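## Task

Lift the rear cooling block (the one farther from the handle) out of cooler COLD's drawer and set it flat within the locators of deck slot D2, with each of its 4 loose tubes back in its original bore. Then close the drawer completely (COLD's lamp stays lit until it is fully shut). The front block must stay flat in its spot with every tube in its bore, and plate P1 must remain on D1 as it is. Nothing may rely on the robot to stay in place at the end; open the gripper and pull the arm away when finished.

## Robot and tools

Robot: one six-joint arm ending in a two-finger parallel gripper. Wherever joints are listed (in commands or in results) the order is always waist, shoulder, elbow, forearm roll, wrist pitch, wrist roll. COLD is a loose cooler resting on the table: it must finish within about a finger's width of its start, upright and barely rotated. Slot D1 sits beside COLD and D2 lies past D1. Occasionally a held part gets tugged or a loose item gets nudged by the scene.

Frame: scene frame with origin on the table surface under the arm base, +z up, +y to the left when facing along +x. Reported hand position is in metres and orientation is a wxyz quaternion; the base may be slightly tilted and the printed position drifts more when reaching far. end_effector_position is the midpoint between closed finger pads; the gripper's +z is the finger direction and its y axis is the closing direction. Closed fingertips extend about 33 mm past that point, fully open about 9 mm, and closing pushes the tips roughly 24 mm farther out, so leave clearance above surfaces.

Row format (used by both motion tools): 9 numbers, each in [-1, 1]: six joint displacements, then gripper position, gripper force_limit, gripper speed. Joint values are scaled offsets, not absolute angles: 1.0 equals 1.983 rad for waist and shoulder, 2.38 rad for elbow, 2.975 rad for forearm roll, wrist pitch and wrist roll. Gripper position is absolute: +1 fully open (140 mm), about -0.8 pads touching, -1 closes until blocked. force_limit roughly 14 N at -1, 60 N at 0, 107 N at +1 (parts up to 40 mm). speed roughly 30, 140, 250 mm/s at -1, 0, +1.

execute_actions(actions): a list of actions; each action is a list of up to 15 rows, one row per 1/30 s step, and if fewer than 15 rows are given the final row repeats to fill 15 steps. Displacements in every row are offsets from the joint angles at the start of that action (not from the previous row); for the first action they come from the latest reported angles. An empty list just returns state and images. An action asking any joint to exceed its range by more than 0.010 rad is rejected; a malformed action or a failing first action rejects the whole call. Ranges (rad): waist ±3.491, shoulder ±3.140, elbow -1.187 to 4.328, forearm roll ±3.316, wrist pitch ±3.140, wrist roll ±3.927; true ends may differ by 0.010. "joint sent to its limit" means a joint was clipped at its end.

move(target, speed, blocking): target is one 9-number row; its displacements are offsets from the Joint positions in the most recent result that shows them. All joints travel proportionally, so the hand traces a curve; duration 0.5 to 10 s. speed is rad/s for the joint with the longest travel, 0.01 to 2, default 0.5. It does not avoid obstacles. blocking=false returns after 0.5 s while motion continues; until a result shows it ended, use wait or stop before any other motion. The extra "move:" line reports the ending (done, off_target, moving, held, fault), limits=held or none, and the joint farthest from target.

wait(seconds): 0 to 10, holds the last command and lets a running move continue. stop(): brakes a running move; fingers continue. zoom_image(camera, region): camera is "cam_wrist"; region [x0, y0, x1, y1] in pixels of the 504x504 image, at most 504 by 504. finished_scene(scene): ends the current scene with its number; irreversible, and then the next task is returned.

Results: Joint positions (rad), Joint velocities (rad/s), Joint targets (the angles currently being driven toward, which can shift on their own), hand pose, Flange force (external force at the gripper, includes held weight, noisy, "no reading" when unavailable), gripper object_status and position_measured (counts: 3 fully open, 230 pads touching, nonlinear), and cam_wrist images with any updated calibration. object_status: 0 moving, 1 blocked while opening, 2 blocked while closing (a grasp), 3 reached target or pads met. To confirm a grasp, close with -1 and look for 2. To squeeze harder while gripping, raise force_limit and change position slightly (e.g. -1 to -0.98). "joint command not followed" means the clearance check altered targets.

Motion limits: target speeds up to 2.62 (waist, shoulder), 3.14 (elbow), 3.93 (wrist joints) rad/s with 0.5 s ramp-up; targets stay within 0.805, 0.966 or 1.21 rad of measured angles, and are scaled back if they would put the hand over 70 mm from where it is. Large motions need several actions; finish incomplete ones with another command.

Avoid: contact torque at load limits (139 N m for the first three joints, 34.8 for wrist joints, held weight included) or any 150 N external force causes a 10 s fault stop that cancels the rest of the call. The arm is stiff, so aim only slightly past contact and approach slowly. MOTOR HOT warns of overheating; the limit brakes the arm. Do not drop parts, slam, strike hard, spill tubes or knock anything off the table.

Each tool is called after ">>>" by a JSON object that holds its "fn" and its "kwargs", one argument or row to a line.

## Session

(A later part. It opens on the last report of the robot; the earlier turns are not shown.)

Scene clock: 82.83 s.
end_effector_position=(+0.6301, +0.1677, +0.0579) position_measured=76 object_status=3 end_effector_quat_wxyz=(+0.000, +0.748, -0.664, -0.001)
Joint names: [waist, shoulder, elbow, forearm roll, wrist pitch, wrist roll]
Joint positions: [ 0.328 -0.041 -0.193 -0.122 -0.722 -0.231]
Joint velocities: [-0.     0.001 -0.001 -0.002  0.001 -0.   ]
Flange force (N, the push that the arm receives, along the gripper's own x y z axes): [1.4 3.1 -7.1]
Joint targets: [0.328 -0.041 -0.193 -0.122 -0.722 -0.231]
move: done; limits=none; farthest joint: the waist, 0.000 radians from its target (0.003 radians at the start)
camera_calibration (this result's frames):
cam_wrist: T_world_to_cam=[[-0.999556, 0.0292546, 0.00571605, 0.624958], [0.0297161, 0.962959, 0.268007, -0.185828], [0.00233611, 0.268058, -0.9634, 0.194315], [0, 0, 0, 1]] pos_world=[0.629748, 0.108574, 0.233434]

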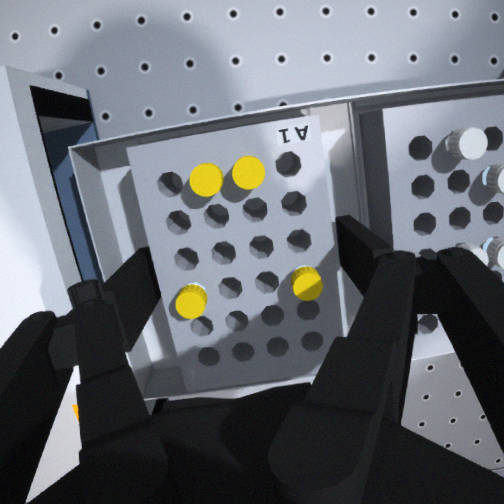

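One more 6 mm down, then grip and a short lift.

>>> {"fn": "move", "kwargs": {
  "target": [0.0008,0.0056,0,0,0.0037,0,0.42,0,0],
  "speed": 0.03
}}

>>> {"fn": "move", "kwargs": {
  "target": [0,0,0,0,0,0,-1,0.3,-0.8]
}}

>>> {"fn": "move", "kwargs": {
  "target": [-0.0025,-0.017,0.0008,0,-0.0117,0.0003,-1,0.3,-0.8],
  "speed": 0.04
}}

Scene clock: 84.13 s.
end_effector_position=(+0.6300, +0.1678, +0.0519) position_measured=76 object_status=3 end_effector_quat_wxyz=(+0.000, +0.748, -0.664, -0.001)
Joint names: [waist, shoulder, elbow, forearm roll, wrist pitch, wrist roll]
Joint positions: [ 0.329 -0.03  -0.193 -0.122 -0.711 -0.231]
Joint velocities: [0.001 0.001 0.    0.    0.001 0.   ]
Flange force (N, the push that the arm receives, along the gripper's own x y z axes): [2.3 -0.5 -4.3]
Joint targets: [0.329 -0.030 -0.193 -0.122 -0.711 -0.231]
move: done; limits=none; farthest joint: the waist, 0.000 radians from its target (0.002 radians at the start)
camera_calibration (this result's frames):
cam_wrist: T_world_to_cam=[[-0.999564, 0.0289406, 0.00590426, 0.624899], [0.0294642, 0.96299, 0.267922, -0.184203], [0.00206808, 0.267979, -0.963422, 0.188754], [0, 0, 0, 1]] pos_world=[0.629664, 0.108719, 0.227513]

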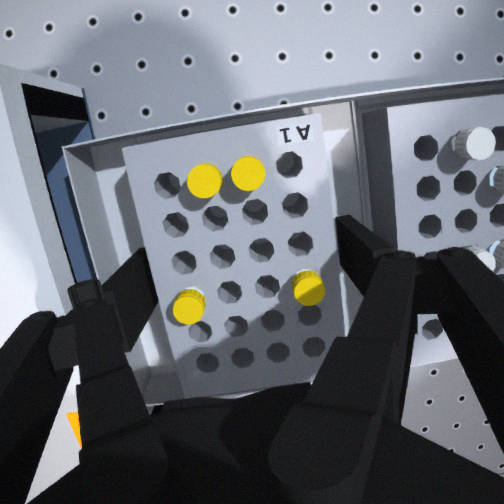

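Scene clock: 84.70 s.
end_effector_position=(+0.6302, +0.1678, +0.0521) position_measured=104 object_status=2 end_effector_quat_wxyz=(+0.000, +0.748, -0.664, -0.000)
Joint names: [waist, shoulder, elbow, forearm roll, wrist pitch, wrist roll]
Joint positions: [ 0.329 -0.03  -0.193 -0.122 -0.711 -0.231]
Joint velocities: [ 0.     0.001 -0.001  0.    -0.    -0.   ]
Flange force (N, the push that the arm receives, along the gripper's own x y z axes): [-0.4 1.7 -49.7]
Joint targets: [0.329 -0.030 -0.193 -0.122 -0.711 -0.231]
move: done; limits=none; farthest joint: the waist, 0.000 radians from its target (0.000 radians at the start)
camera_calibration (this result's frames):
cam_wrist: T_world_to_cam=[[-0.999577, 0.0285633, 0.00548975, 0.625207], [0.0289899, 0.963037, 0.267805, -0.183958], [0.00236254, 0.267851, -0.963458, 0.188774], [0, 0, 0, 1]] pos_world=[0.62983, 0.108737, 0.227709]

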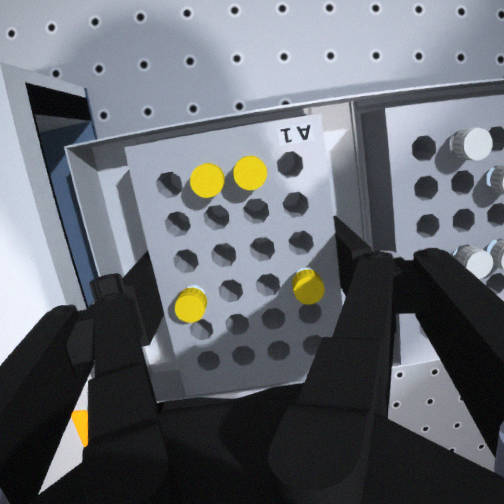

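Scene clock: 85.87 s.
end_effector_position=(+0.6311, +0.1677, +0.0707) position_measured=104 object_status=2 end_effector_quat_wxyz=(-0.000, +0.748, -0.664, -0.000)
Joint names: [waist, shoulder, elbow, forearm roll, wrist pitch, wrist roll]
Joint positions: [ 0.324 -0.064 -0.191 -0.122 -0.746 -0.23 ]
Joint velocities: [-0.    -0.001  0.     0.    -0.001  0.   ]
Flange force (N, the push that the arm receives, along the gripper's own x y z axes): [1.4 -0.7 4.1]
Joint targets: [0.324 -0.064 -0.191 -0.122 -0.746 -0.230]
move: done; limits=none; farthest joint: the waist, 0.000 radians from its target (0.005 radians at the start)
camera_calibration (this result's frames):
cam_wrist: T_world_to_cam=[[-0.999582, 0.0285758, 0.00447398, 0.626099], [0.0287283, 0.962913, 0.268277, -0.188686], [0.00335819, 0.268294, -0.963331, 0.206025], [0, 0, 0, 1]] pos_world=[0.630566, 0.108522, 0.246289]

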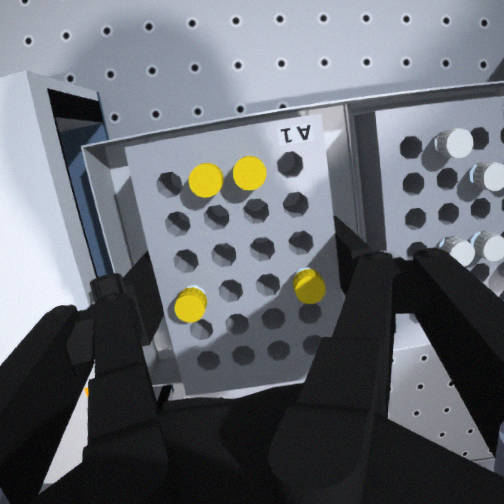

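>>> {"fn": "move", "kwargs": {
  "target": [-0.0096,-0.048,0.0105,0,-0.0412,0.002,-1,0.3,-0.8],
  "speed": 0.1
}}

>>> {"fn": "move", "kwargs": {
  "target": [-0.0307,-0.035,0.0328,-0.011,-0.052,0.0155,-1,0.3,-0.8],
  "speed": 0.15
}}

>>> {"fn": "move", "kwargs": {
  "target": [-0.4881,0.0824,-0.0553,-0.1821,-0.0588,0.3385,-1,0.3,-0.8],
  "speed": 0.35
}}

Scene clock: 89.40 s.
end_effector_position=(+0.6345, +0.1662, +0.1302) position_measured=104 object_status=2 end_effector_quat_wxyz=(+0.001, +0.749, -0.663, +0.000)
Joint names: [waist, shoulder, elbow, forearm roll, wrist pitch, wrist roll]
Joint positions: [ 0.305 -0.159 -0.166 -0.122 -0.869 -0.224]
Joint velocities: [-0.    -0.001 -0.001 -0.    -0.001  0.   ]
Flange force (N, the push that the arm receives, along the gripper's own x y z axes): [1.0 1.8 4.8]
Joint targets: [0.305 -0.159 -0.166 -0.122 -0.869 -0.224]
move: done; limits=none; farthest joint: the waist, 0.000 radians from its target (0.019 radians at the start)
camera_calibration (this result's frames):
cam_wrist: T_world_to_cam=[[-0.999635, 0.0265944, 0.00465184, 0.629599], [0.0268732, 0.963572, 0.266096, -0.201994], [0.00259426, 0.266124, -0.963935, 0.264624], [0, 0, 0, 1]] pos_world=[0.634111, 0.107469, 0.305901]

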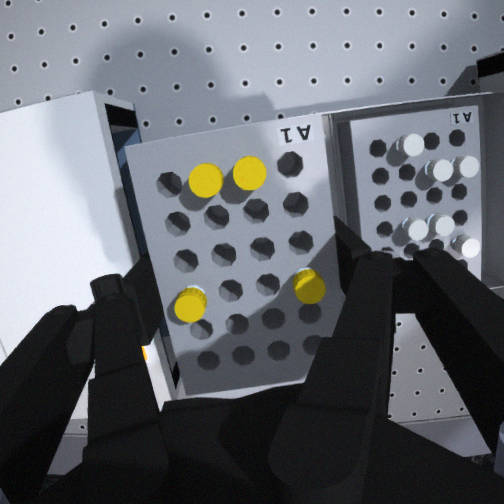

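Scene clock: 90.80 s.
end_effector_position=(+0.6452, +0.1563, +0.1971) position_measured=104 object_status=2 end_effector_quat_wxyz=(+0.001, +0.748, -0.664, +0.000)
Joint names: [waist, shoulder, elbow, forearm roll, wrist pitch, wrist roll]
Joint positions: [ 0.245 -0.229 -0.088 -0.154 -1.023 -0.178]
Joint velocities: [-0.001 -0.001  0.001  0.    -0.001  0.001]
Flange force (N, the push that the arm receives, along the gripper's own x y z axes): [0.6 3.3 5.1]
Joint targets: [0.245 -0.229 -0.088 -0.154 -1.023 -0.178]
move: done; limits=none; farthest joint: the waist, 0.000 radians from its target (0.061 radians at the start)
camera_calibration (this result's frames):
cam_wrist: T_world_to_cam=[[-0.999551, 0.0295486, 0.00487192, 0.639651], [0.0297803, 0.963555, 0.265846, -0.212363], [0.00316103, 0.265872, -0.964003, 0.331365], [0, 0, 0, 1]] pos_world=[0.644641, 0.0976217, 0.372776]

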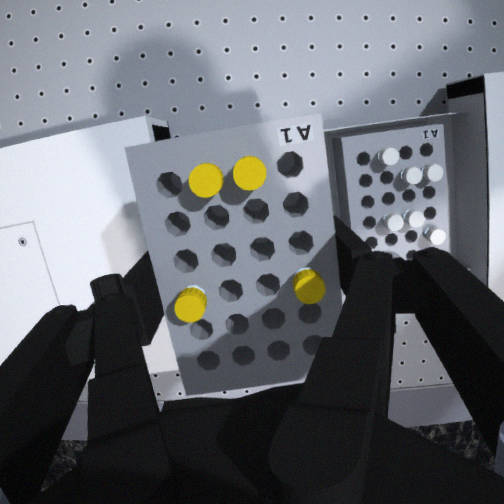

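Scene clock: 94.17 s.
end_effector_position=(+0.4863, -0.1693, +0.2196) position_measured=104 object_status=2 end_effector_quat_wxyz=(+0.000, +0.707, -0.707, -0.000)
Joint names: [waist, shoulder, elbow, forearm roll, wrist pitch, wrist roll]
Joint positions: [-0.723 -0.065 -0.22  -0.696 -1.198  0.829]
Joint velocities: [-0.001  0.001 -0.002 -0.002 -0.     0.001]
Flange force (N, the push that the arm receives, along the gripper's own x y z axes): [-3.7 3.2 6.6]
Joint targets: [-0.723 -0.065 -0.220 -0.696 -1.198 0.829]
move: done; limits=none; farthest joint: the waist, 0.000 radians from its target (0.968 radians at the start)
camera_calibration (this result's frames):
cam_wrist: T_world_to_cam=[[-0.989121, 0.147009, 0.00529071, 0.505085], [0.14306, 0.952933, 0.267306, 0.0429642], [0.0342548, 0.265155, -0.963597, 0.424864], [0, 0, 0, 1]] pos_world=[0.47889, -0.227849, 0.395241]

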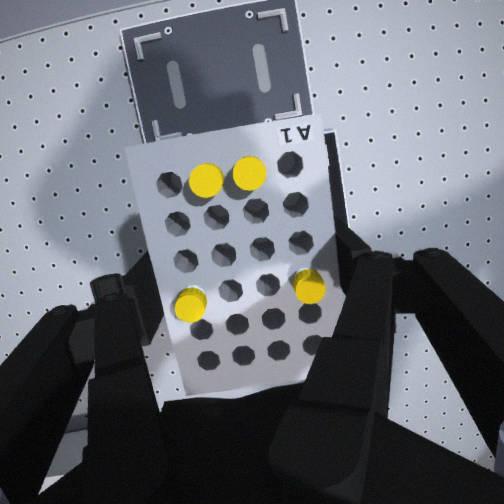

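>>> {"fn": "zoom_image", "kwargs": {
  "camera": "cam_wrist",
  "region": [110,0,330,160]
}}

Region (110, 0, 330, 160) of cam_wrist's 504x504 image, scaled by 2.291, with more detail than that image has; it fills the top 367 rows of this view, and the rest is white.

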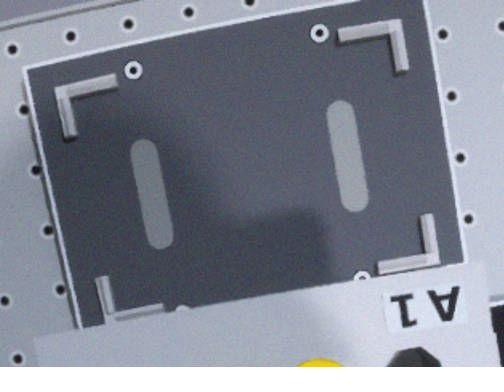

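>>> {"fn": "move", "kwargs": {
  "target": [-0.0187,0.2126,0.0732,-0.029,0.0536,0.609,-1,0.3,-0.8],
  "speed": 0.5
}}

Scene clock: 101.30 s.
end_effector_position=(+0.4930, -0.2924, +0.0996) position_measured=104 object_status=2 end_effector_quat_wxyz=(-0.000, +1.000, +0.013, +0.000)
Joint names: [waist, shoulder, elbow, forearm roll, wrist pitch, wrist roll]
Joint positions: [-0.76   0.356 -0.045 -0.782 -1.039  2.64 ]
Joint velocities: [-0.     0.     0.001 -0.001  0.     0.001]
Flange force (N, the push that the arm receives, along the gripper's own x y z axes): [-1.1 -0.8 5.1]
Joint targets: [-0.760 0.357 -0.045 -0.782 -1.039 2.640]
move: done; limits=none; farthest joint: the waist, 0.000 radians from its target (0.037 radians at the start)
camera_calibration (this result's frames):
cam_wrist: T_world_to_cam=[[-0.12186, -0.992541, 0.00359034, -0.230159], [-0.956467, 0.118396, 0.266745, 0.489464], [-0.265181, 0.0290716, -0.96376, 0.420164], [0, 0, 0, 1]] pos_world=[0.551528, -0.298608, 0.275202]

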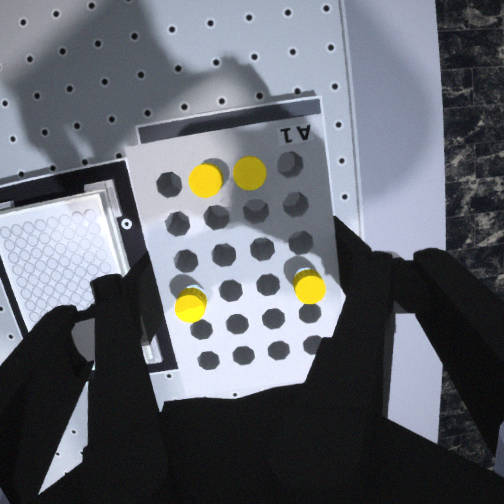

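>>> {"fn": "move", "kwargs": {
  "target": [0.0163,0.0287,0.0035,-0.0075,0.0186,0.006,-1,0.3,-0.8],
  "speed": 0.06
}}

>>> {"fn": "zoom_image", "kwargs": {
  "camera": "cam_wrist",
  "region": [80,40,380,260]
}}

Scene clock: 103.60 s.
end_effector_position=(+0.4933, -0.2964, +0.0647) position_measured=104 object_status=2 end_effector_quat_wxyz=(-0.000, +1.000, +0.013, +0.001)
Joint names: [waist, shoulder, elbow, forearm roll, wrist pitch, wrist roll]
Joint positions: [-0.728  0.413 -0.037 -0.805 -0.984  2.658]
Joint velocities: [ 0.001  0.     0.001 -0.001  0.001  0.   ]
Flange force (N, the push that the arm receives, along the gripper's own x y z axes): [-0.8 -1.9 4.0]
Joint targets: [-0.728 0.413 -0.037 -0.805 -0.983 2.658]
move: done; limits=none; farthest joint: the waist, 0.001 radians from its target (0.033 radians at the start)
camera_calibration (this result's frames):
cam_wrist: T_world_to_cam=[[-0.120611, -0.992693, 0.00373466, -0.234616], [-0.95669, 0.117239, 0.266457, 0.49929], [-0.264948, 0.0285648, -0.96384, 0.386515], [0, 0, 0, 1]] pos_world=[0.551775, -0.302479, 0.240375]

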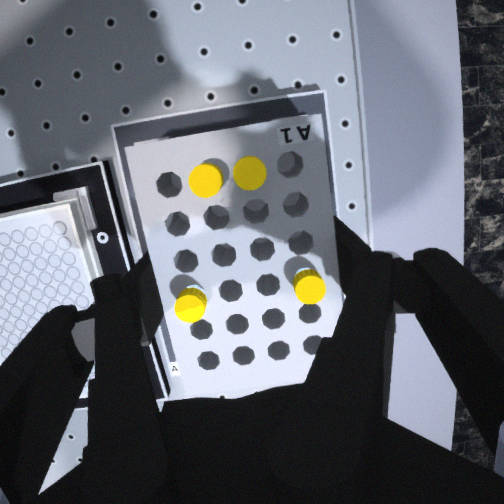

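Region (80, 40, 380, 260) of cam_wrist's 504x504 image, scaled by 1.680, with more detail than that image has; it fills the top 370 rows of this view, and the rest is white.

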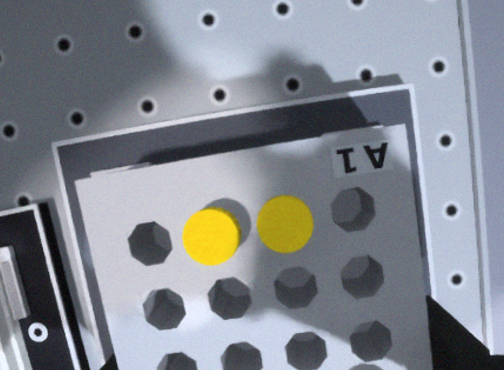

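>>> {"fn": "move", "kwargs": {
  "target": [0.0078,0.0051,-0.0036,-0.003,0.0078,0.0015,-1,0.3,-0.8],
  "speed": 0.03
}}

>>> {"fn": "zoom_image", "kwargs": {
  "camera": "cam_wrist",
  "region": [80,40,380,260]
}}

Scene clock: 107.27 s.
end_effector_position=(+0.4917, -0.2933, +0.0530) position_measured=104 object_status=2 end_effector_quat_wxyz=(-0.000, +1.000, +0.014, +0.001)
Joint names: [waist, shoulder, elbow, forearm roll, wrist pitch, wrist roll]
Joint positions: [-0.713  0.423 -0.046 -0.814 -0.96   2.663]
Joint velocities: [ 0.001  0.001 -0.    -0.001  0.001  0.   ]
Flange force (N, the push that the arm receives, along the gripper's own x y z axes): [-0.2 -27.5 -116.7]
Joint targets: [-0.713 0.423 -0.046 -0.814 -0.960 2.663]
move: done; limits=none; farthest joint: the waist, 0.000 radians from its target (0.016 radians at the start)
camera_calibration (this result's frames):
cam_wrist: T_world_to_cam=[[-0.120449, -0.99271, 0.00439375, -0.231806], [-0.956664, 0.117255, 0.266543, 0.500505], [-0.265115, 0.0279016, -0.963813, 0.374587], [0, 0, 0, 1]] pos_world=[0.550202, -0.299255, 0.228644]

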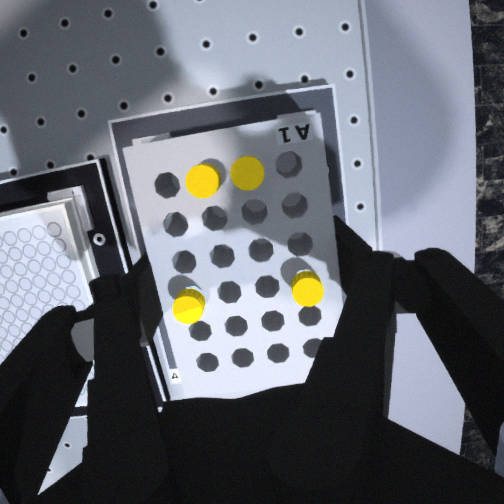

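Region (80, 40, 380, 260) of cam_wrist's 504x504 image, scaled by 1.680, with more detail than that image has; it fills the top 370 rows of this view, and the rest is white.

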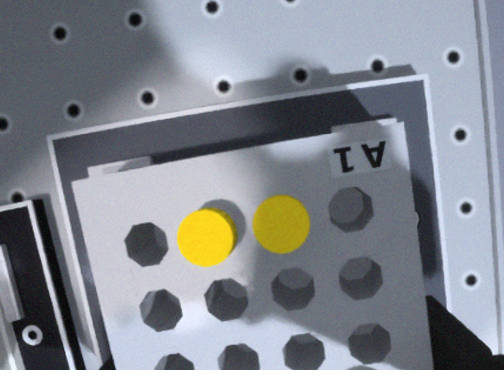

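>>> {"fn": "move", "kwargs": {
  "target": [-0.0011,-0.0014,0,0.0004,-0.0011,-0.0002,-1,0.3,-0.8],
  "speed": 0.02
}}

>>> {"fn": "move", "kwargs": {
  "target": [0,0,0,0,0,0,0.5,0.3,-0.8]
}}

>>> {"fn": "zoom_image", "kwargs": {
  "camera": "cam_wrist",
  "region": [60,60,400,400]
}}

Scene clock: 108.87 s.
end_effector_position=(+0.4915, -0.2932, +0.0547) position_measured=104 object_status=2 end_effector_quat_wxyz=(-0.000, +1.000, +0.013, +0.000)
Joint names: [waist, shoulder, elbow, forearm roll, wrist pitch, wrist roll]
Joint positions: [-0.715  0.421 -0.046 -0.813 -0.964  2.662]
Joint velocities: [-0.001 -0.004  0.001  0.003  0.    -0.001]
Flange force (N, the push that the arm receives, along the gripper's own x y z axes): [-3.0 -3.0 1.2]
Joint targets: [-0.715 0.421 -0.046 -0.812 -0.964 2.662]
move: done; limits=none; farthest joint: the shoulder, 0.001 radians from its target (0.003 radians at the start)
camera_calibration (this result's frames):
cam_wrist: T_world_to_cam=[[-0.120813, -0.992667, 0.0039703, -0.231567], [-0.956594, 0.117489, 0.266691, 0.499897], [-0.265202, 0.0284218, -0.963774, 0.376414], [0, 0, 0, 1]] pos_world=[0.550048, -0.2993, 0.23038]

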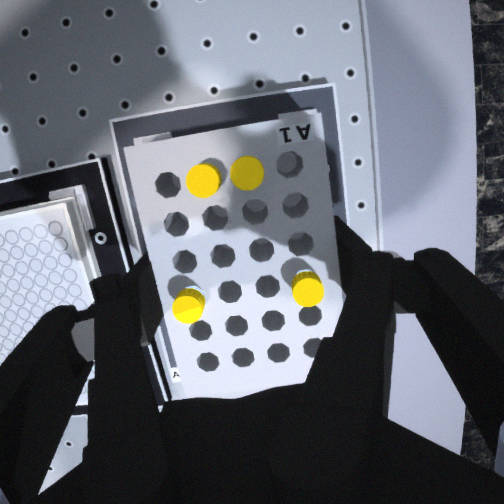

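Scene clock: 109.53 s.
end_effector_position=(+0.4915, -0.2932, +0.0548) position_measured=66 object_status=0 end_effector_quat_wxyz=(-0.000, +1.000, +0.013, +0.000)
Joint names: [waist, shoulder, elbow, forearm roll, wrist pitch, wrist roll]
Joint positions: [-0.715  0.421 -0.046 -0.813 -0.964  2.662]
Joint velocities: [-0.     0.    -0.001 -0.001 -0.    -0.   ]
Flange force (N, the push that the arm receives, along the gripper's own x y z axes): [-0.4 -0.3 -5.0]
Joint targets: [-0.715 0.421 -0.046 -0.813 -0.964 2.662]
move: done; limits=none; farthest joint: the waist, 0.000 radians from its target (0.000 radians at the start)
camera_calibration (this result's frames):
cam_wrist: T_world_to_cam=[[-0.120685, -0.992683, 0.00406107, -0.231648], [-0.956613, 0.117391, 0.266666, 0.499896], [-0.265191, 0.0282976, -0.963781, 0.376444], [0, 0, 0, 1]] pos_world=[0.550081, -0.299288, 0.230445]

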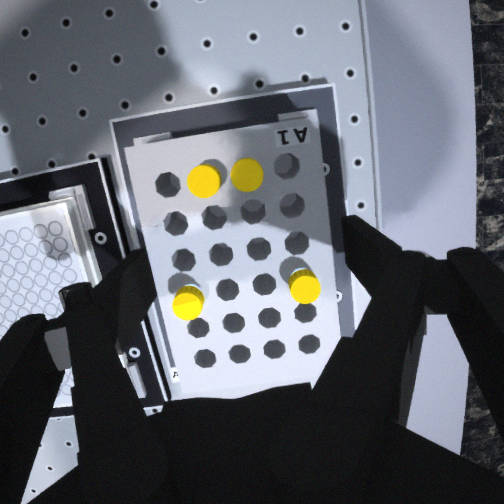

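Region (60, 60, 400, 400) of cam_wrist's 504x504 image, scaled by 1.482, with more detail than that image has.

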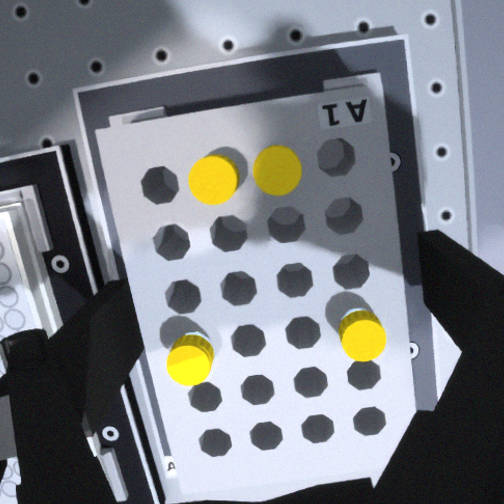

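>>> {"fn": "move", "kwargs": {
  "target": [-0.0016,0.0024,0.0016,0,-0.0005,0.001,0.5,-0.5,-0.8],
  "speed": 0.02
}}

>>> {"fn": "move", "kwargs": {
  "target": [0,0,0,0,0,0,-1,-0.5,-1]
}}

>>> {"fn": "move", "kwargs": {
  "target": [0,0,0,0,0,0,0.5,-0.5,-0.8]
}}

Scene clock: 111.07 s.
end_effector_position=(+0.4910, -0.2955, +0.0546) position_measured=66 object_status=3 end_effector_quat_wxyz=(-0.000, +1.000, +0.013, +0.000)
Joint names: [waist, shoulder, elbow, forearm roll, wrist pitch, wrist roll]
Joint positions: [-0.718  0.425 -0.042 -0.813 -0.965  2.665]
Joint velocities: [-0.001  0.001  0.001 -0.001 -0.     0.   ]
Flange force (N, the push that the arm receives, along the gripper's own x y z axes): [-1.0 -2.7 -5.4]
Joint targets: [-0.718 0.425 -0.042 -0.813 -0.965 2.665]
move: done; limits=none; farthest joint: the waist, 0.000 radians from its target (0.003 radians at the start)
camera_calibration (this result's frames):
cam_wrist: T_world_to_cam=[[-0.120691, -0.992681, 0.00418327, -0.233982], [-0.956525, 0.11742, 0.266969, 0.499694], [-0.265507, 0.0282194, -0.963696, 0.376307], [0, 0, 0, 1]] pos_world=[0.549643, -0.301563, 0.230221]

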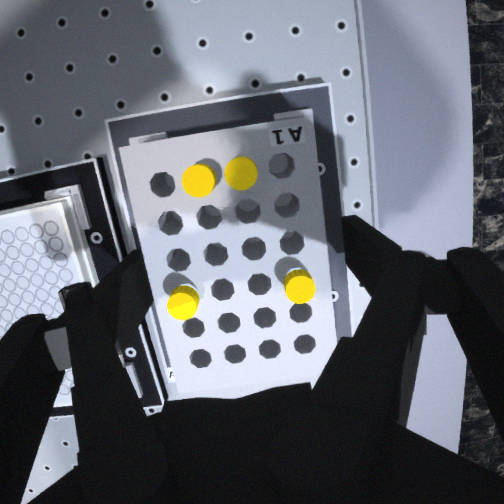

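Scene clock: 111.97 s.
end_effector_position=(+0.4911, -0.2953, +0.0545) position_measured=98 object_status=2 end_effector_quat_wxyz=(-0.000, +1.000, +0.013, +0.000)
Joint names: [waist, shoulder, elbow, forearm roll, wrist pitch, wrist roll]
Joint positions: [-0.718  0.425 -0.042 -0.813 -0.965  2.665]
Joint velocities: [-0.001  0.    -0.    -0.001  0.001 -0.001]
Flange force (N, the push that the arm receives, along the gripper's own x y z axes): [-7.8 -77.3 -61.8]
Joint targets: [-0.718 0.425 -0.042 -0.813 -0.965 2.665]
move: done; limits=none; farthest joint: the waist, 0.000 radians from its target (0.000 radians at the start)
camera_calibration (this result's frames):
cam_wrist: T_world_to_cam=[[-0.120903, -0.992657, 0.00380048, -0.233641], [-0.956579, 0.11753, 0.266728, 0.499869], [-0.265216, 0.0286128, -0.963764, 0.376223], [0, 0, 0, 1]] pos_world=[0.549697, -0.30144, 0.23015]

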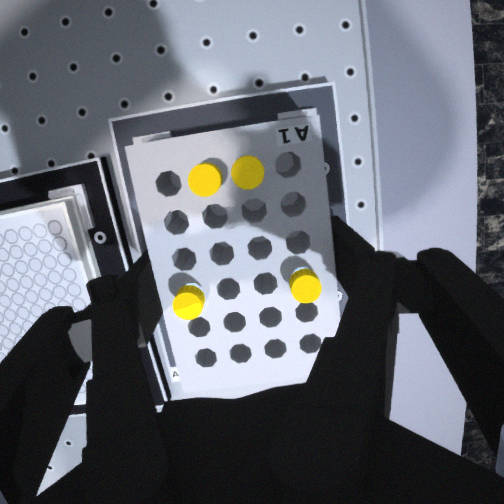

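Scene clock: 112.57 s.
end_effector_position=(+0.4911, -0.2954, +0.0545) position_measured=66 object_status=0 end_effector_quat_wxyz=(-0.000, +1.000, +0.013, +0.000)
Joint names: [waist, shoulder, elbow, forearm roll, wrist pitch, wrist roll]
Joint positions: [-0.718  0.425 -0.042 -0.813 -0.965  2.665]
Joint velocities: [-0.001 -0.001 -0.002 -0.001  0.    -0.   ]
Flange force (N, the push that the arm receives, along the gripper's own x y z axes): [-0.9 -2.0 -6.6]
Joint targets: [-0.718 0.425 -0.042 -0.813 -0.965 2.665]
move: done; limits=none; farthest joint: the waist, 0.000 radians from its target (0.000 radians at the start)
camera_calibration (this result's frames):
cam_wrist: T_world_to_cam=[[-0.120851, -0.992663, 0.00385153, -0.233716], [-0.956553, 0.117491, 0.266839, 0.499807], [-0.265333, 0.0285636, -0.963734, 0.376247], [0, 0, 0, 1]] pos_world=[0.549678, -0.301471, 0.230134]

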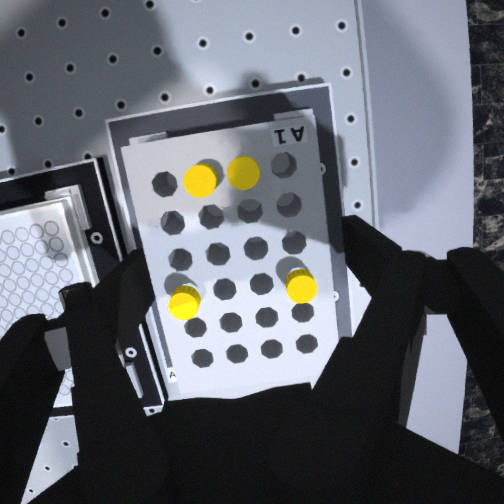

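>>> {"fn": "move", "kwargs": {
  "target": [-0.0212,-0.0348,-0.0013,0.0104,-0.0249,-0.008,0.5,0,0],
  "speed": 0.15
}}

>>> {"fn": "move", "kwargs": {
  "target": [0.0187,-0.2126,-0.0732,0.029,-0.0536,-0.609,1,0,0],
  "speed": 1.2
}}

>>> {"fn": "zoom_image", "kwargs": {
  "camera": "cam_wrist",
  "region": [100,0,340,200]
}}

Scene clock: 114.20 s.
end_effector_position=(+0.4930, -0.2922, +0.0995) position_measured=66 object_status=3 end_effector_quat_wxyz=(-0.001, +1.000, +0.014, +0.000)
Joint names: [waist, shoulder, elbow, forearm roll, wrist pitch, wrist roll]
Joint positions: [-0.76   0.357 -0.045 -0.782 -1.039  2.641]
Joint velocities: [-0.001 -0.002  0.     0.    -0.001 -0.001]
Flange force (N, the push that the arm receives, along the gripper's own x y z axes): [-1.2 -1.2 -5.7]
Joint targets: [-0.760 0.356 -0.045 -0.782 -1.039 2.641]
move: done; limits=none; farthest joint: the shoulder, 0.001 radians from its target (0.069 radians at the start)
camera_calibration (this result's frames):
cam_wrist: T_world_to_cam=[[-0.120272, -0.992736, 0.00328946, -0.230736], [-0.956498, 0.116768, 0.267352, 0.488973], [-0.265794, 0.0290086, -0.963593, 0.420339], [0, 0, 0, 1]] pos_world=[0.551674, -0.29835, 0.275067]

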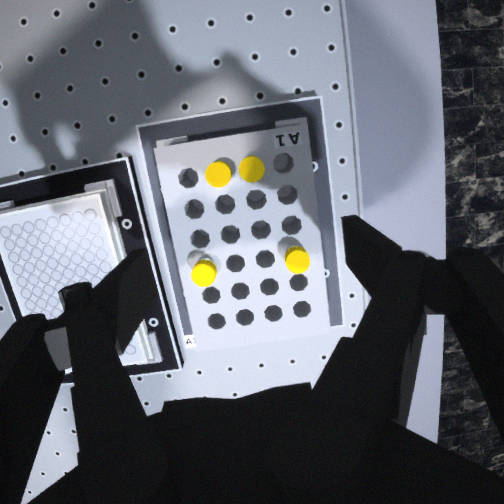

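Scene clock: 116.40 s.
end_effector_position=(+0.4863, -0.1692, +0.2196) position_measured=3 object_status=3 end_effector_quat_wxyz=(+0.000, +0.708, -0.706, -0.000)
Joint names: [waist, shoulder, elbow, forearm roll, wrist pitch, wrist roll]
Joint positions: [-0.723 -0.065 -0.219 -0.696 -1.199  0.829]
Joint velocities: [ 0.    -0.    -0.002 -0.001 -0.    -0.001]
Flange force (N, the push that the arm receives, along the gripper's own x y z axes): [-0.7 1.2 -2.8]
Joint targets: [-0.723 -0.065 -0.219 -0.696 -1.199 0.829]
move: done; limits=none; farthest joint: the waist, 0.000 radians from its target (0.037 radians at the start)
camera_calibration (this result's frames):
cam_wrist: T_world_to_cam=[[-0.989339, 0.145509, 0.00595065, 0.504755], [0.141786, 0.953083, 0.267451, 0.0434253], [0.0332451, 0.265443, -0.963553, 0.42531], [0, 0, 0, 1]] pos_world=[0.479078, -0.22773, 0.395191]

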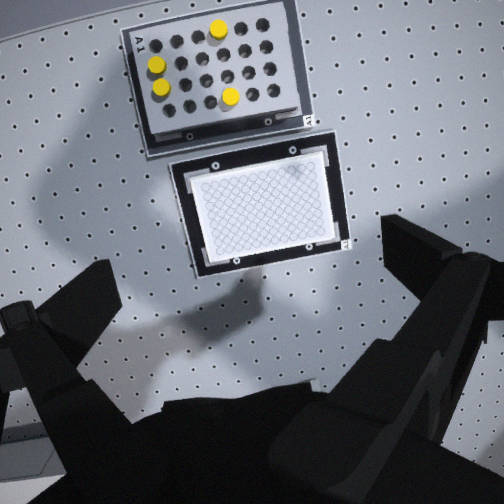

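Region (100, 0, 340, 200) of cam_wrist's 504x504 image, scaled by 2.100, with more detail than that image has.

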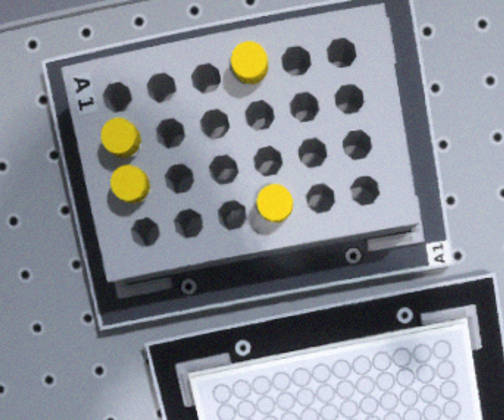

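>>> {"fn": "move", "kwargs": {
  "target": [0.6813,-0.3893,-0.3328,0.2941,0.165,-0.002,1,0,0],
  "speed": 1
}}

>>> {"fn": "move", "kwargs": {
  "target": [0,0.2,0,0.065,0.129,-0.054,1,0,0]
}}

>>> {"fn": "move", "kwargs": {
  "target": [-0.0286,0.034,0.0563,-0.0508,-0.0171,0.0639,1,0,0],
  "speed": 0.15
}}

>>> {"fn": "move", "kwargs": {
  "target": [-0.0628,0.0777,0.1258,-0.0735,-0.0448,0.1005,1,0,0],
  "speed": 0.2
}}

>>> {"fn": "move", "kwargs": {
  "target": [-0.0525,0.0887,0.1399,-0.039,-0.0544,0.058,1,0,0],
  "speed": 0.2
}}

>>> {"fn": "move", "kwargs": {
  "target": [-0.0194,0.0431,0.0685,-0.0084,-0.0276,0.0141,1,0,0],
  "speed": 0.1
}}

Scene clock: 119.77 s.
end_effector_position=(+0.3747, +0.1006, +0.1346) position_measured=3 object_status=3 end_effector_quat_wxyz=(+0.001, +1.000, +0.030, +0.000)
Joint names: [waist, shoulder, elbow, forearm roll, wrist pitch, wrist roll]
Joint positions: [ 0.628 -0.837 -1.011  0.179 -0.708  0.824]
Joint velocities: [ 0.002 -0.     0.001  0.001  0.    -0.   ]
Flange force (N, the push that the arm receives, along the gripper's own x y z axes): no reading
Joint targets: [0.628 -0.837 -1.011 0.179 -0.708 0.824]
move: done; limits=none; farthest joint: the waist, 0.000 radians from its target (1.351 radians at the start)
camera_calibration (this result's frames):
cam_wrist: T_world_to_cam=[[-0.086779, -0.996209, 0.00613841, 0.13225], [-0.960017, 0.0852693, 0.266638, 0.325162], [-0.266151, 0.0172456, -0.963777, 0.412658], [0, 0, 0, 1]] pos_world=[0.433467, 0.0969056, 0.310198]

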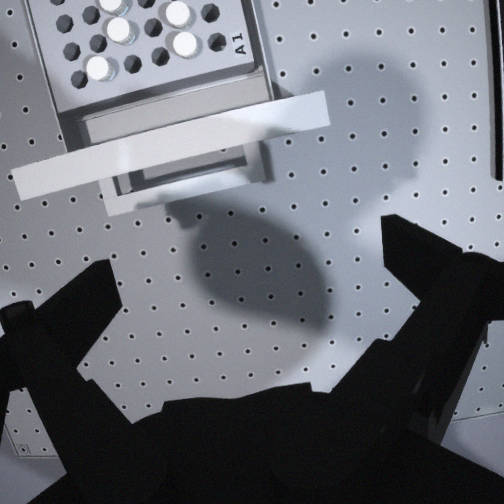

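Scene clock: 121.07 s.
end_effector_position=(+0.3954, +0.1390, +0.0443) position_measured=3 object_status=3 end_effector_quat_wxyz=(+0.001, +0.998, +0.059, +0.000)
Joint names: [waist, shoulder, elbow, forearm roll, wrist pitch, wrist roll]
Joint positions: [ 0.628 -0.441 -1.011  0.373 -0.324  0.663]
Joint velocities: [ 0.     0.002  0.001 -0.001  0.001 -0.   ]
Flange force (N, the push that the arm receives, along the gripper's own x y z axes): no reading
Joint targets: [0.628 -0.440 -1.011 0.373 -0.324 0.663]
move: done; limits=none; farthest joint: the waist, 0.000 radians from its target (0.000 radians at the start)
camera_calibration (this result's frames):
cam_wrist: T_world_to_cam=[[-0.0295288, -0.999545, 0.0062118, 0.150717], [-0.963312, 0.0301158, 0.266689, 0.374758], [-0.266754, 0.0018911, -0.963763, 0.33293], [0, 0, 0, 1]] pos_world=[0.45427, 0.138733, 0.219986]

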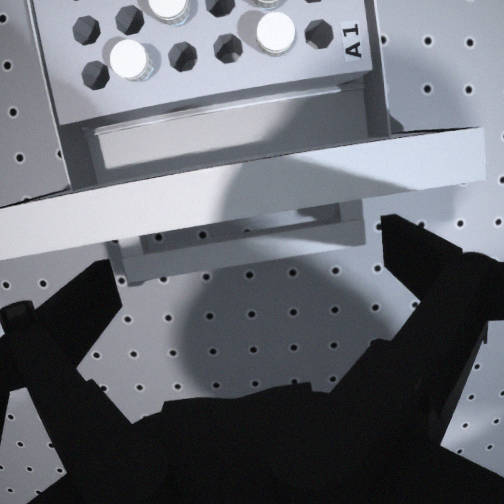

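Scene clock: 122.70 s.
end_effector_position=(+0.4301, +0.1415, +0.0447) position_measured=3 object_status=3 end_effector_quat_wxyz=(+0.001, +0.998, +0.058, +0.000)
Joint names: [waist, shoulder, elbow, forearm roll, wrist pitch, wrist roll]
Joint positions: [ 0.572 -0.373 -0.878  0.221 -0.375  0.853]
Joint velocities: [-0.     0.001 -0.001 -0.002 -0.     0.001]
Flange force (N, the push that the arm receives, along the gripper's own x y z axes): no reading
Joint targets: [0.572 -0.373 -0.877 0.221 -0.375 0.853]
move: done; limits=none; farthest joint: the elbow, 0.001 radians from its target (0.134 radians at the start)
camera_calibration (this result's frames):
cam_wrist: T_world_to_cam=[[-0.0312668, -0.999483, 0.00753936, 0.154922], [-0.963157, 0.0321446, 0.267011, 0.407649], [-0.267115, 0.00108698, -0.963664, 0.342819], [0, 0, 0, 1]] pos_world=[0.489046, 0.141366, 0.220348]

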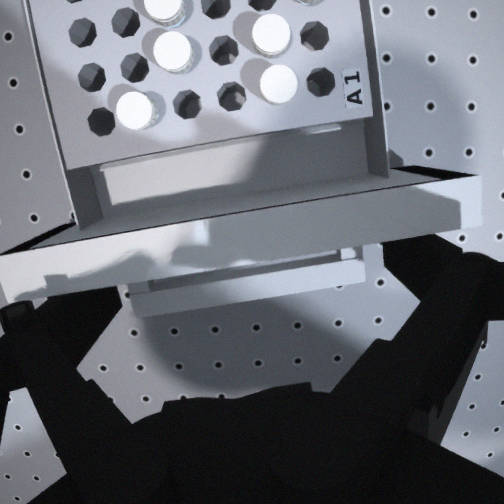

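Scene clock: 124.63 s.
end_effector_position=(+0.5144, +0.1512, +0.0451) position_measured=3 object_status=3 end_effector_quat_wxyz=(+0.002, +0.998, +0.058, +0.000)
Joint names: [waist, shoulder, elbow, forearm roll, wrist pitch, wrist roll]
Joint positions: [ 0.447 -0.219 -0.578  0.003 -0.508  1.152]
Joint velocities: [-0.     0.     0.001 -0.001 -0.     0.001]
Flange force (N, the push that the arm receives, along the gripper's own x y z axes): [1.9 6.5 -4.1]
Joint targets: [0.447 -0.219 -0.578 0.003 -0.508 1.152]
move: done; limits=none; farthest joint: the waist, 0.000 radians from its target (0.124 radians at the start)
camera_calibration (this result's frames):
cam_wrist: T_world_to_cam=[[-0.031539, -0.999464, 0.00873776, 0.167259], [-0.963285, 0.032727, 0.266479, 0.488431], [-0.266622, -0.0000124699, -0.963801, 0.365579], [0, 0, 0, 1]] pos_world=[0.573244, 0.151189, 0.220728]

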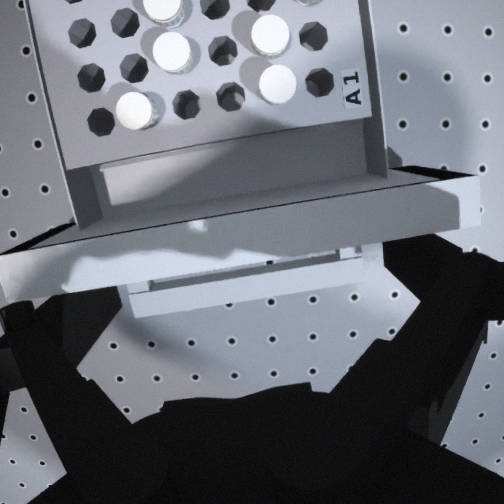

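Scene clock: 126.73 s.
end_effector_position=(+0.6144, +0.1654, +0.0442) position_measured=3 object_status=3 end_effector_quat_wxyz=(-0.000, +0.998, +0.059, -0.000)
Joint names: [waist, shoulder, elbow, forearm roll, wrist pitch, wrist roll]
Joint positions: [ 0.343 -0.043 -0.245 -0.113 -0.67   1.324]
Joint velocities: [-0.001  0.     0.004  0.001 -0.     0.   ]
Flange force (N, the push that the arm receives, along the gripper's own x y z axes): [-2.4 2.0 -6.1]
Joint targets: [0.343 -0.043 -0.245 -0.113 -0.670 1.324]
move: done; limits=none; farthest joint: the waist, 0.000 radians from its target (0.104 radians at the start)
camera_calibration (this result's frames):
cam_wrist: T_world_to_cam=[[-0.0297854, -0.999546, 0.00453468, 0.183721], [-0.963048, 0.0299121, 0.267664, 0.584819], [-0.267678, 0.00360537, -0.963502, 0.391481], [0, 0, 0, 1]] pos_world=[0.673472, 0.164733, 0.219825]

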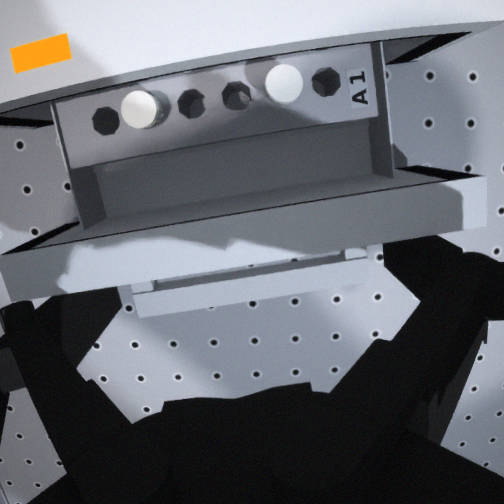

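Scene clock: 128.73 s.
end_effector_position=(+0.6634, +0.1706, +0.0448) position_measured=3 object_status=3 end_effector_quat_wxyz=(+0.000, +0.998, +0.059, -0.000)
Joint names: [waist, shoulder, elbow, forearm roll, wrist pitch, wrist roll]
Joint positions: [ 0.304  0.042 -0.082 -0.138 -0.752  1.366]
Joint velocities: [-0.001  0.001  0.002  0.    -0.     0.001]
Flange force (N, the push that the arm receives, along the gripper's own x y z axes): [-6.3 0.8 -4.8]
Joint targets: [0.304 0.042 -0.082 -0.138 -0.752 1.366]
move: done; limits=none; farthest joint: the waist, 0.000 radians from its target (0.038 radians at the start)
camera_calibration (this result's frames):
cam_wrist: T_world_to_cam=[[-0.0297375, -0.999543, 0.00542792, 0.190314], [-0.963017, 0.0301048, 0.267755, 0.631599], [-0.267796, 0.00273517, -0.963472, 0.405294], [0, 0, 0, 1]] pos_world=[0.722436, 0.170104, 0.220343]

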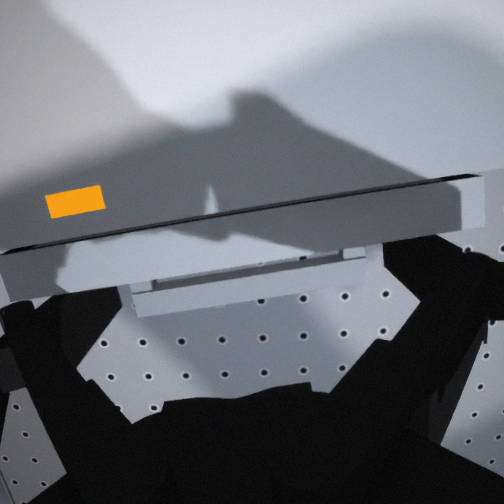

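About 4 mm remains.

>>> {"fn": "move", "kwargs": {
  "target": [-0.0014,0.0034,0.0055,-0.0005,-0.0022,0.0009,1,0,0],
  "speed": 0.015
}}

Scene clock: 130.13 s.
end_effector_position=(+0.6673, +0.1710, +0.0449) position_measured=3 object_status=3 end_effector_quat_wxyz=(+0.000, +0.998, +0.059, -0.000)
Joint names: [waist, shoulder, elbow, forearm roll, wrist pitch, wrist roll]
Joint positions: [ 0.302  0.049 -0.069 -0.14  -0.759  1.369]
Joint velocities: [ 0.     0.001  0.     0.    -0.001  0.   ]
Flange force (N, the push that the arm receives, along the gripper's own x y z axes): [-4.1 1.2 -5.7]
Joint targets: [0.302 0.049 -0.069 -0.140 -0.759 1.369]
move: done; limits=none; farthest joint: the waist, 0.001 radians from its target (0.003 radians at the start)
camera_calibration (this result's frames):
cam_wrist: T_world_to_cam=[[-0.0296582, -0.999545, 0.00547692, 0.190775], [-0.963058, 0.0300419, 0.267614, 0.635345], [-0.267657, 0.00266236, -0.963511, 0.406368], [0, 0, 0, 1]] pos_world=[0.726299, 0.17052, 0.220468]

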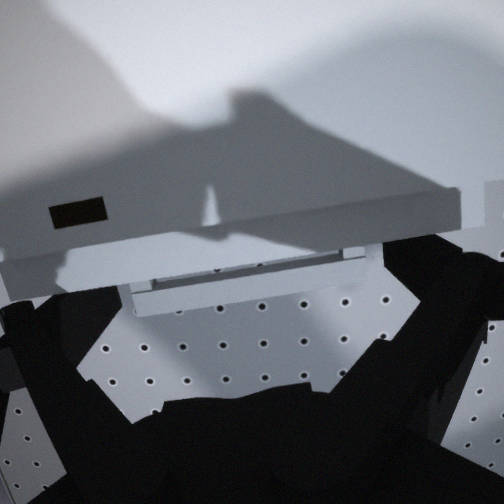

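>>> {"fn": "move", "kwargs": {
  "target": [0.003,-0.007,-0.011,0.001,0.0044,-0.002,1,0,0],
  "speed": 0.1
}}

>>> {"fn": "move", "kwargs": {
  "target": [-0.02,-0.15,0,0,-0.1,0,1,0,0]
}}

Scene clock: 131.23 s.
end_effector_position=(+0.6595, +0.1705, +0.0448) position_measured=3 object_status=3 end_effector_quat_wxyz=(+0.000, +0.998, +0.059, -0.000)
Joint names: [waist, shoulder, elbow, forearm roll, wrist pitch, wrist roll]
Joint positions: [ 0.308  0.035 -0.095 -0.137 -0.746  1.363]
Joint velocities: [ 0.001 -0.    -0.     0.     0.001 -0.   ]
Flange force (N, the push that the arm receives, along the gripper's own x y z axes): [-1.8 0.9 -3.5]
Joint targets: [0.308 0.035 -0.096 -0.137 -0.745 1.363]
move: done; limits=none; farthest joint: the waist, 0.000 radians from its target (0.006 radians at the start)
camera_calibration (this result's frames):
cam_wrist: T_world_to_cam=[[-0.0300584, -0.999536, 0.00497673, 0.190335], [-0.963029, 0.0302934, 0.267689, 0.627835], [-0.267715, 0.00325355, -0.963493, 0.404166], [0, 0, 0, 1]] pos_world=[0.718546, 0.169913, 0.220399]

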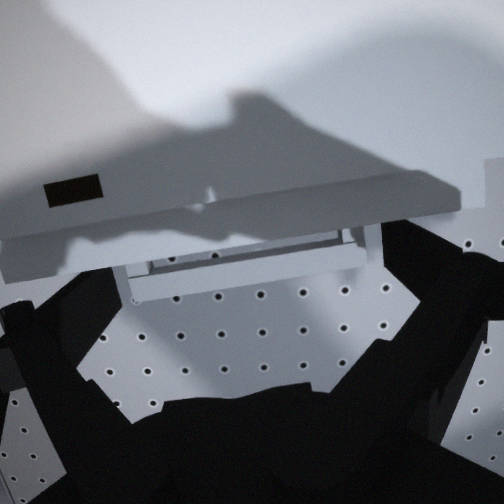

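Scene clock: 132.33 s.
end_effector_position=(+0.6401, +0.1647, +0.2116) position_measured=3 object_status=3 end_effector_quat_wxyz=(-0.000, +0.998, +0.060, +0.001)
Joint names: [waist, shoulder, elbow, forearm roll, wrist pitch, wrist roll]
Joint positions: [ 0.268 -0.262 -0.095 -0.137 -1.043  1.363]
Joint velocities: [-0.    -0.002  0.001  0.002 -0.001  0.   ]
Flange force (N, the push that the arm receives, along the gripper's own x y z axes): [-1.9 2.6 -4.1]
Joint targets: [0.268 -0.262 -0.095 -0.137 -1.043 1.363]
move: done; limits=none; farthest joint: the wrist pitch, 0.001 radians from its target (0.298 radians at the start)
camera_calibration (this result's frames):
cam_wrist: T_world_to_cam=[[-0.0287528, -0.999579, 0.00399906, 0.182557], [-0.963716, 0.0287829, 0.265372, 0.56589], [-0.265376, 0.00377624, -0.964138, 0.558201], [0, 0, 0, 1]] pos_world=[0.698739, 0.164084, 0.387281]

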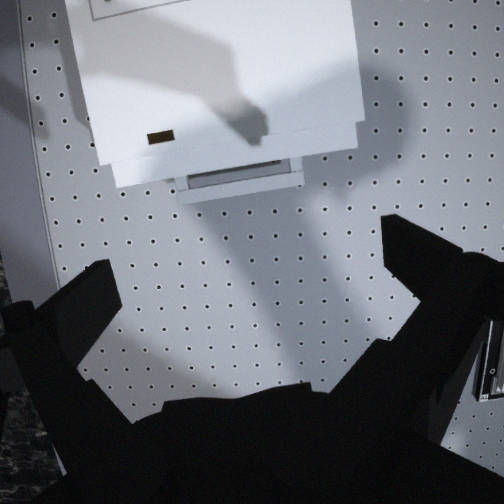

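>>> {"fn": "finished_scene", "kwargs": {
  "scene": 1
}}

The scene is finished: the task was done.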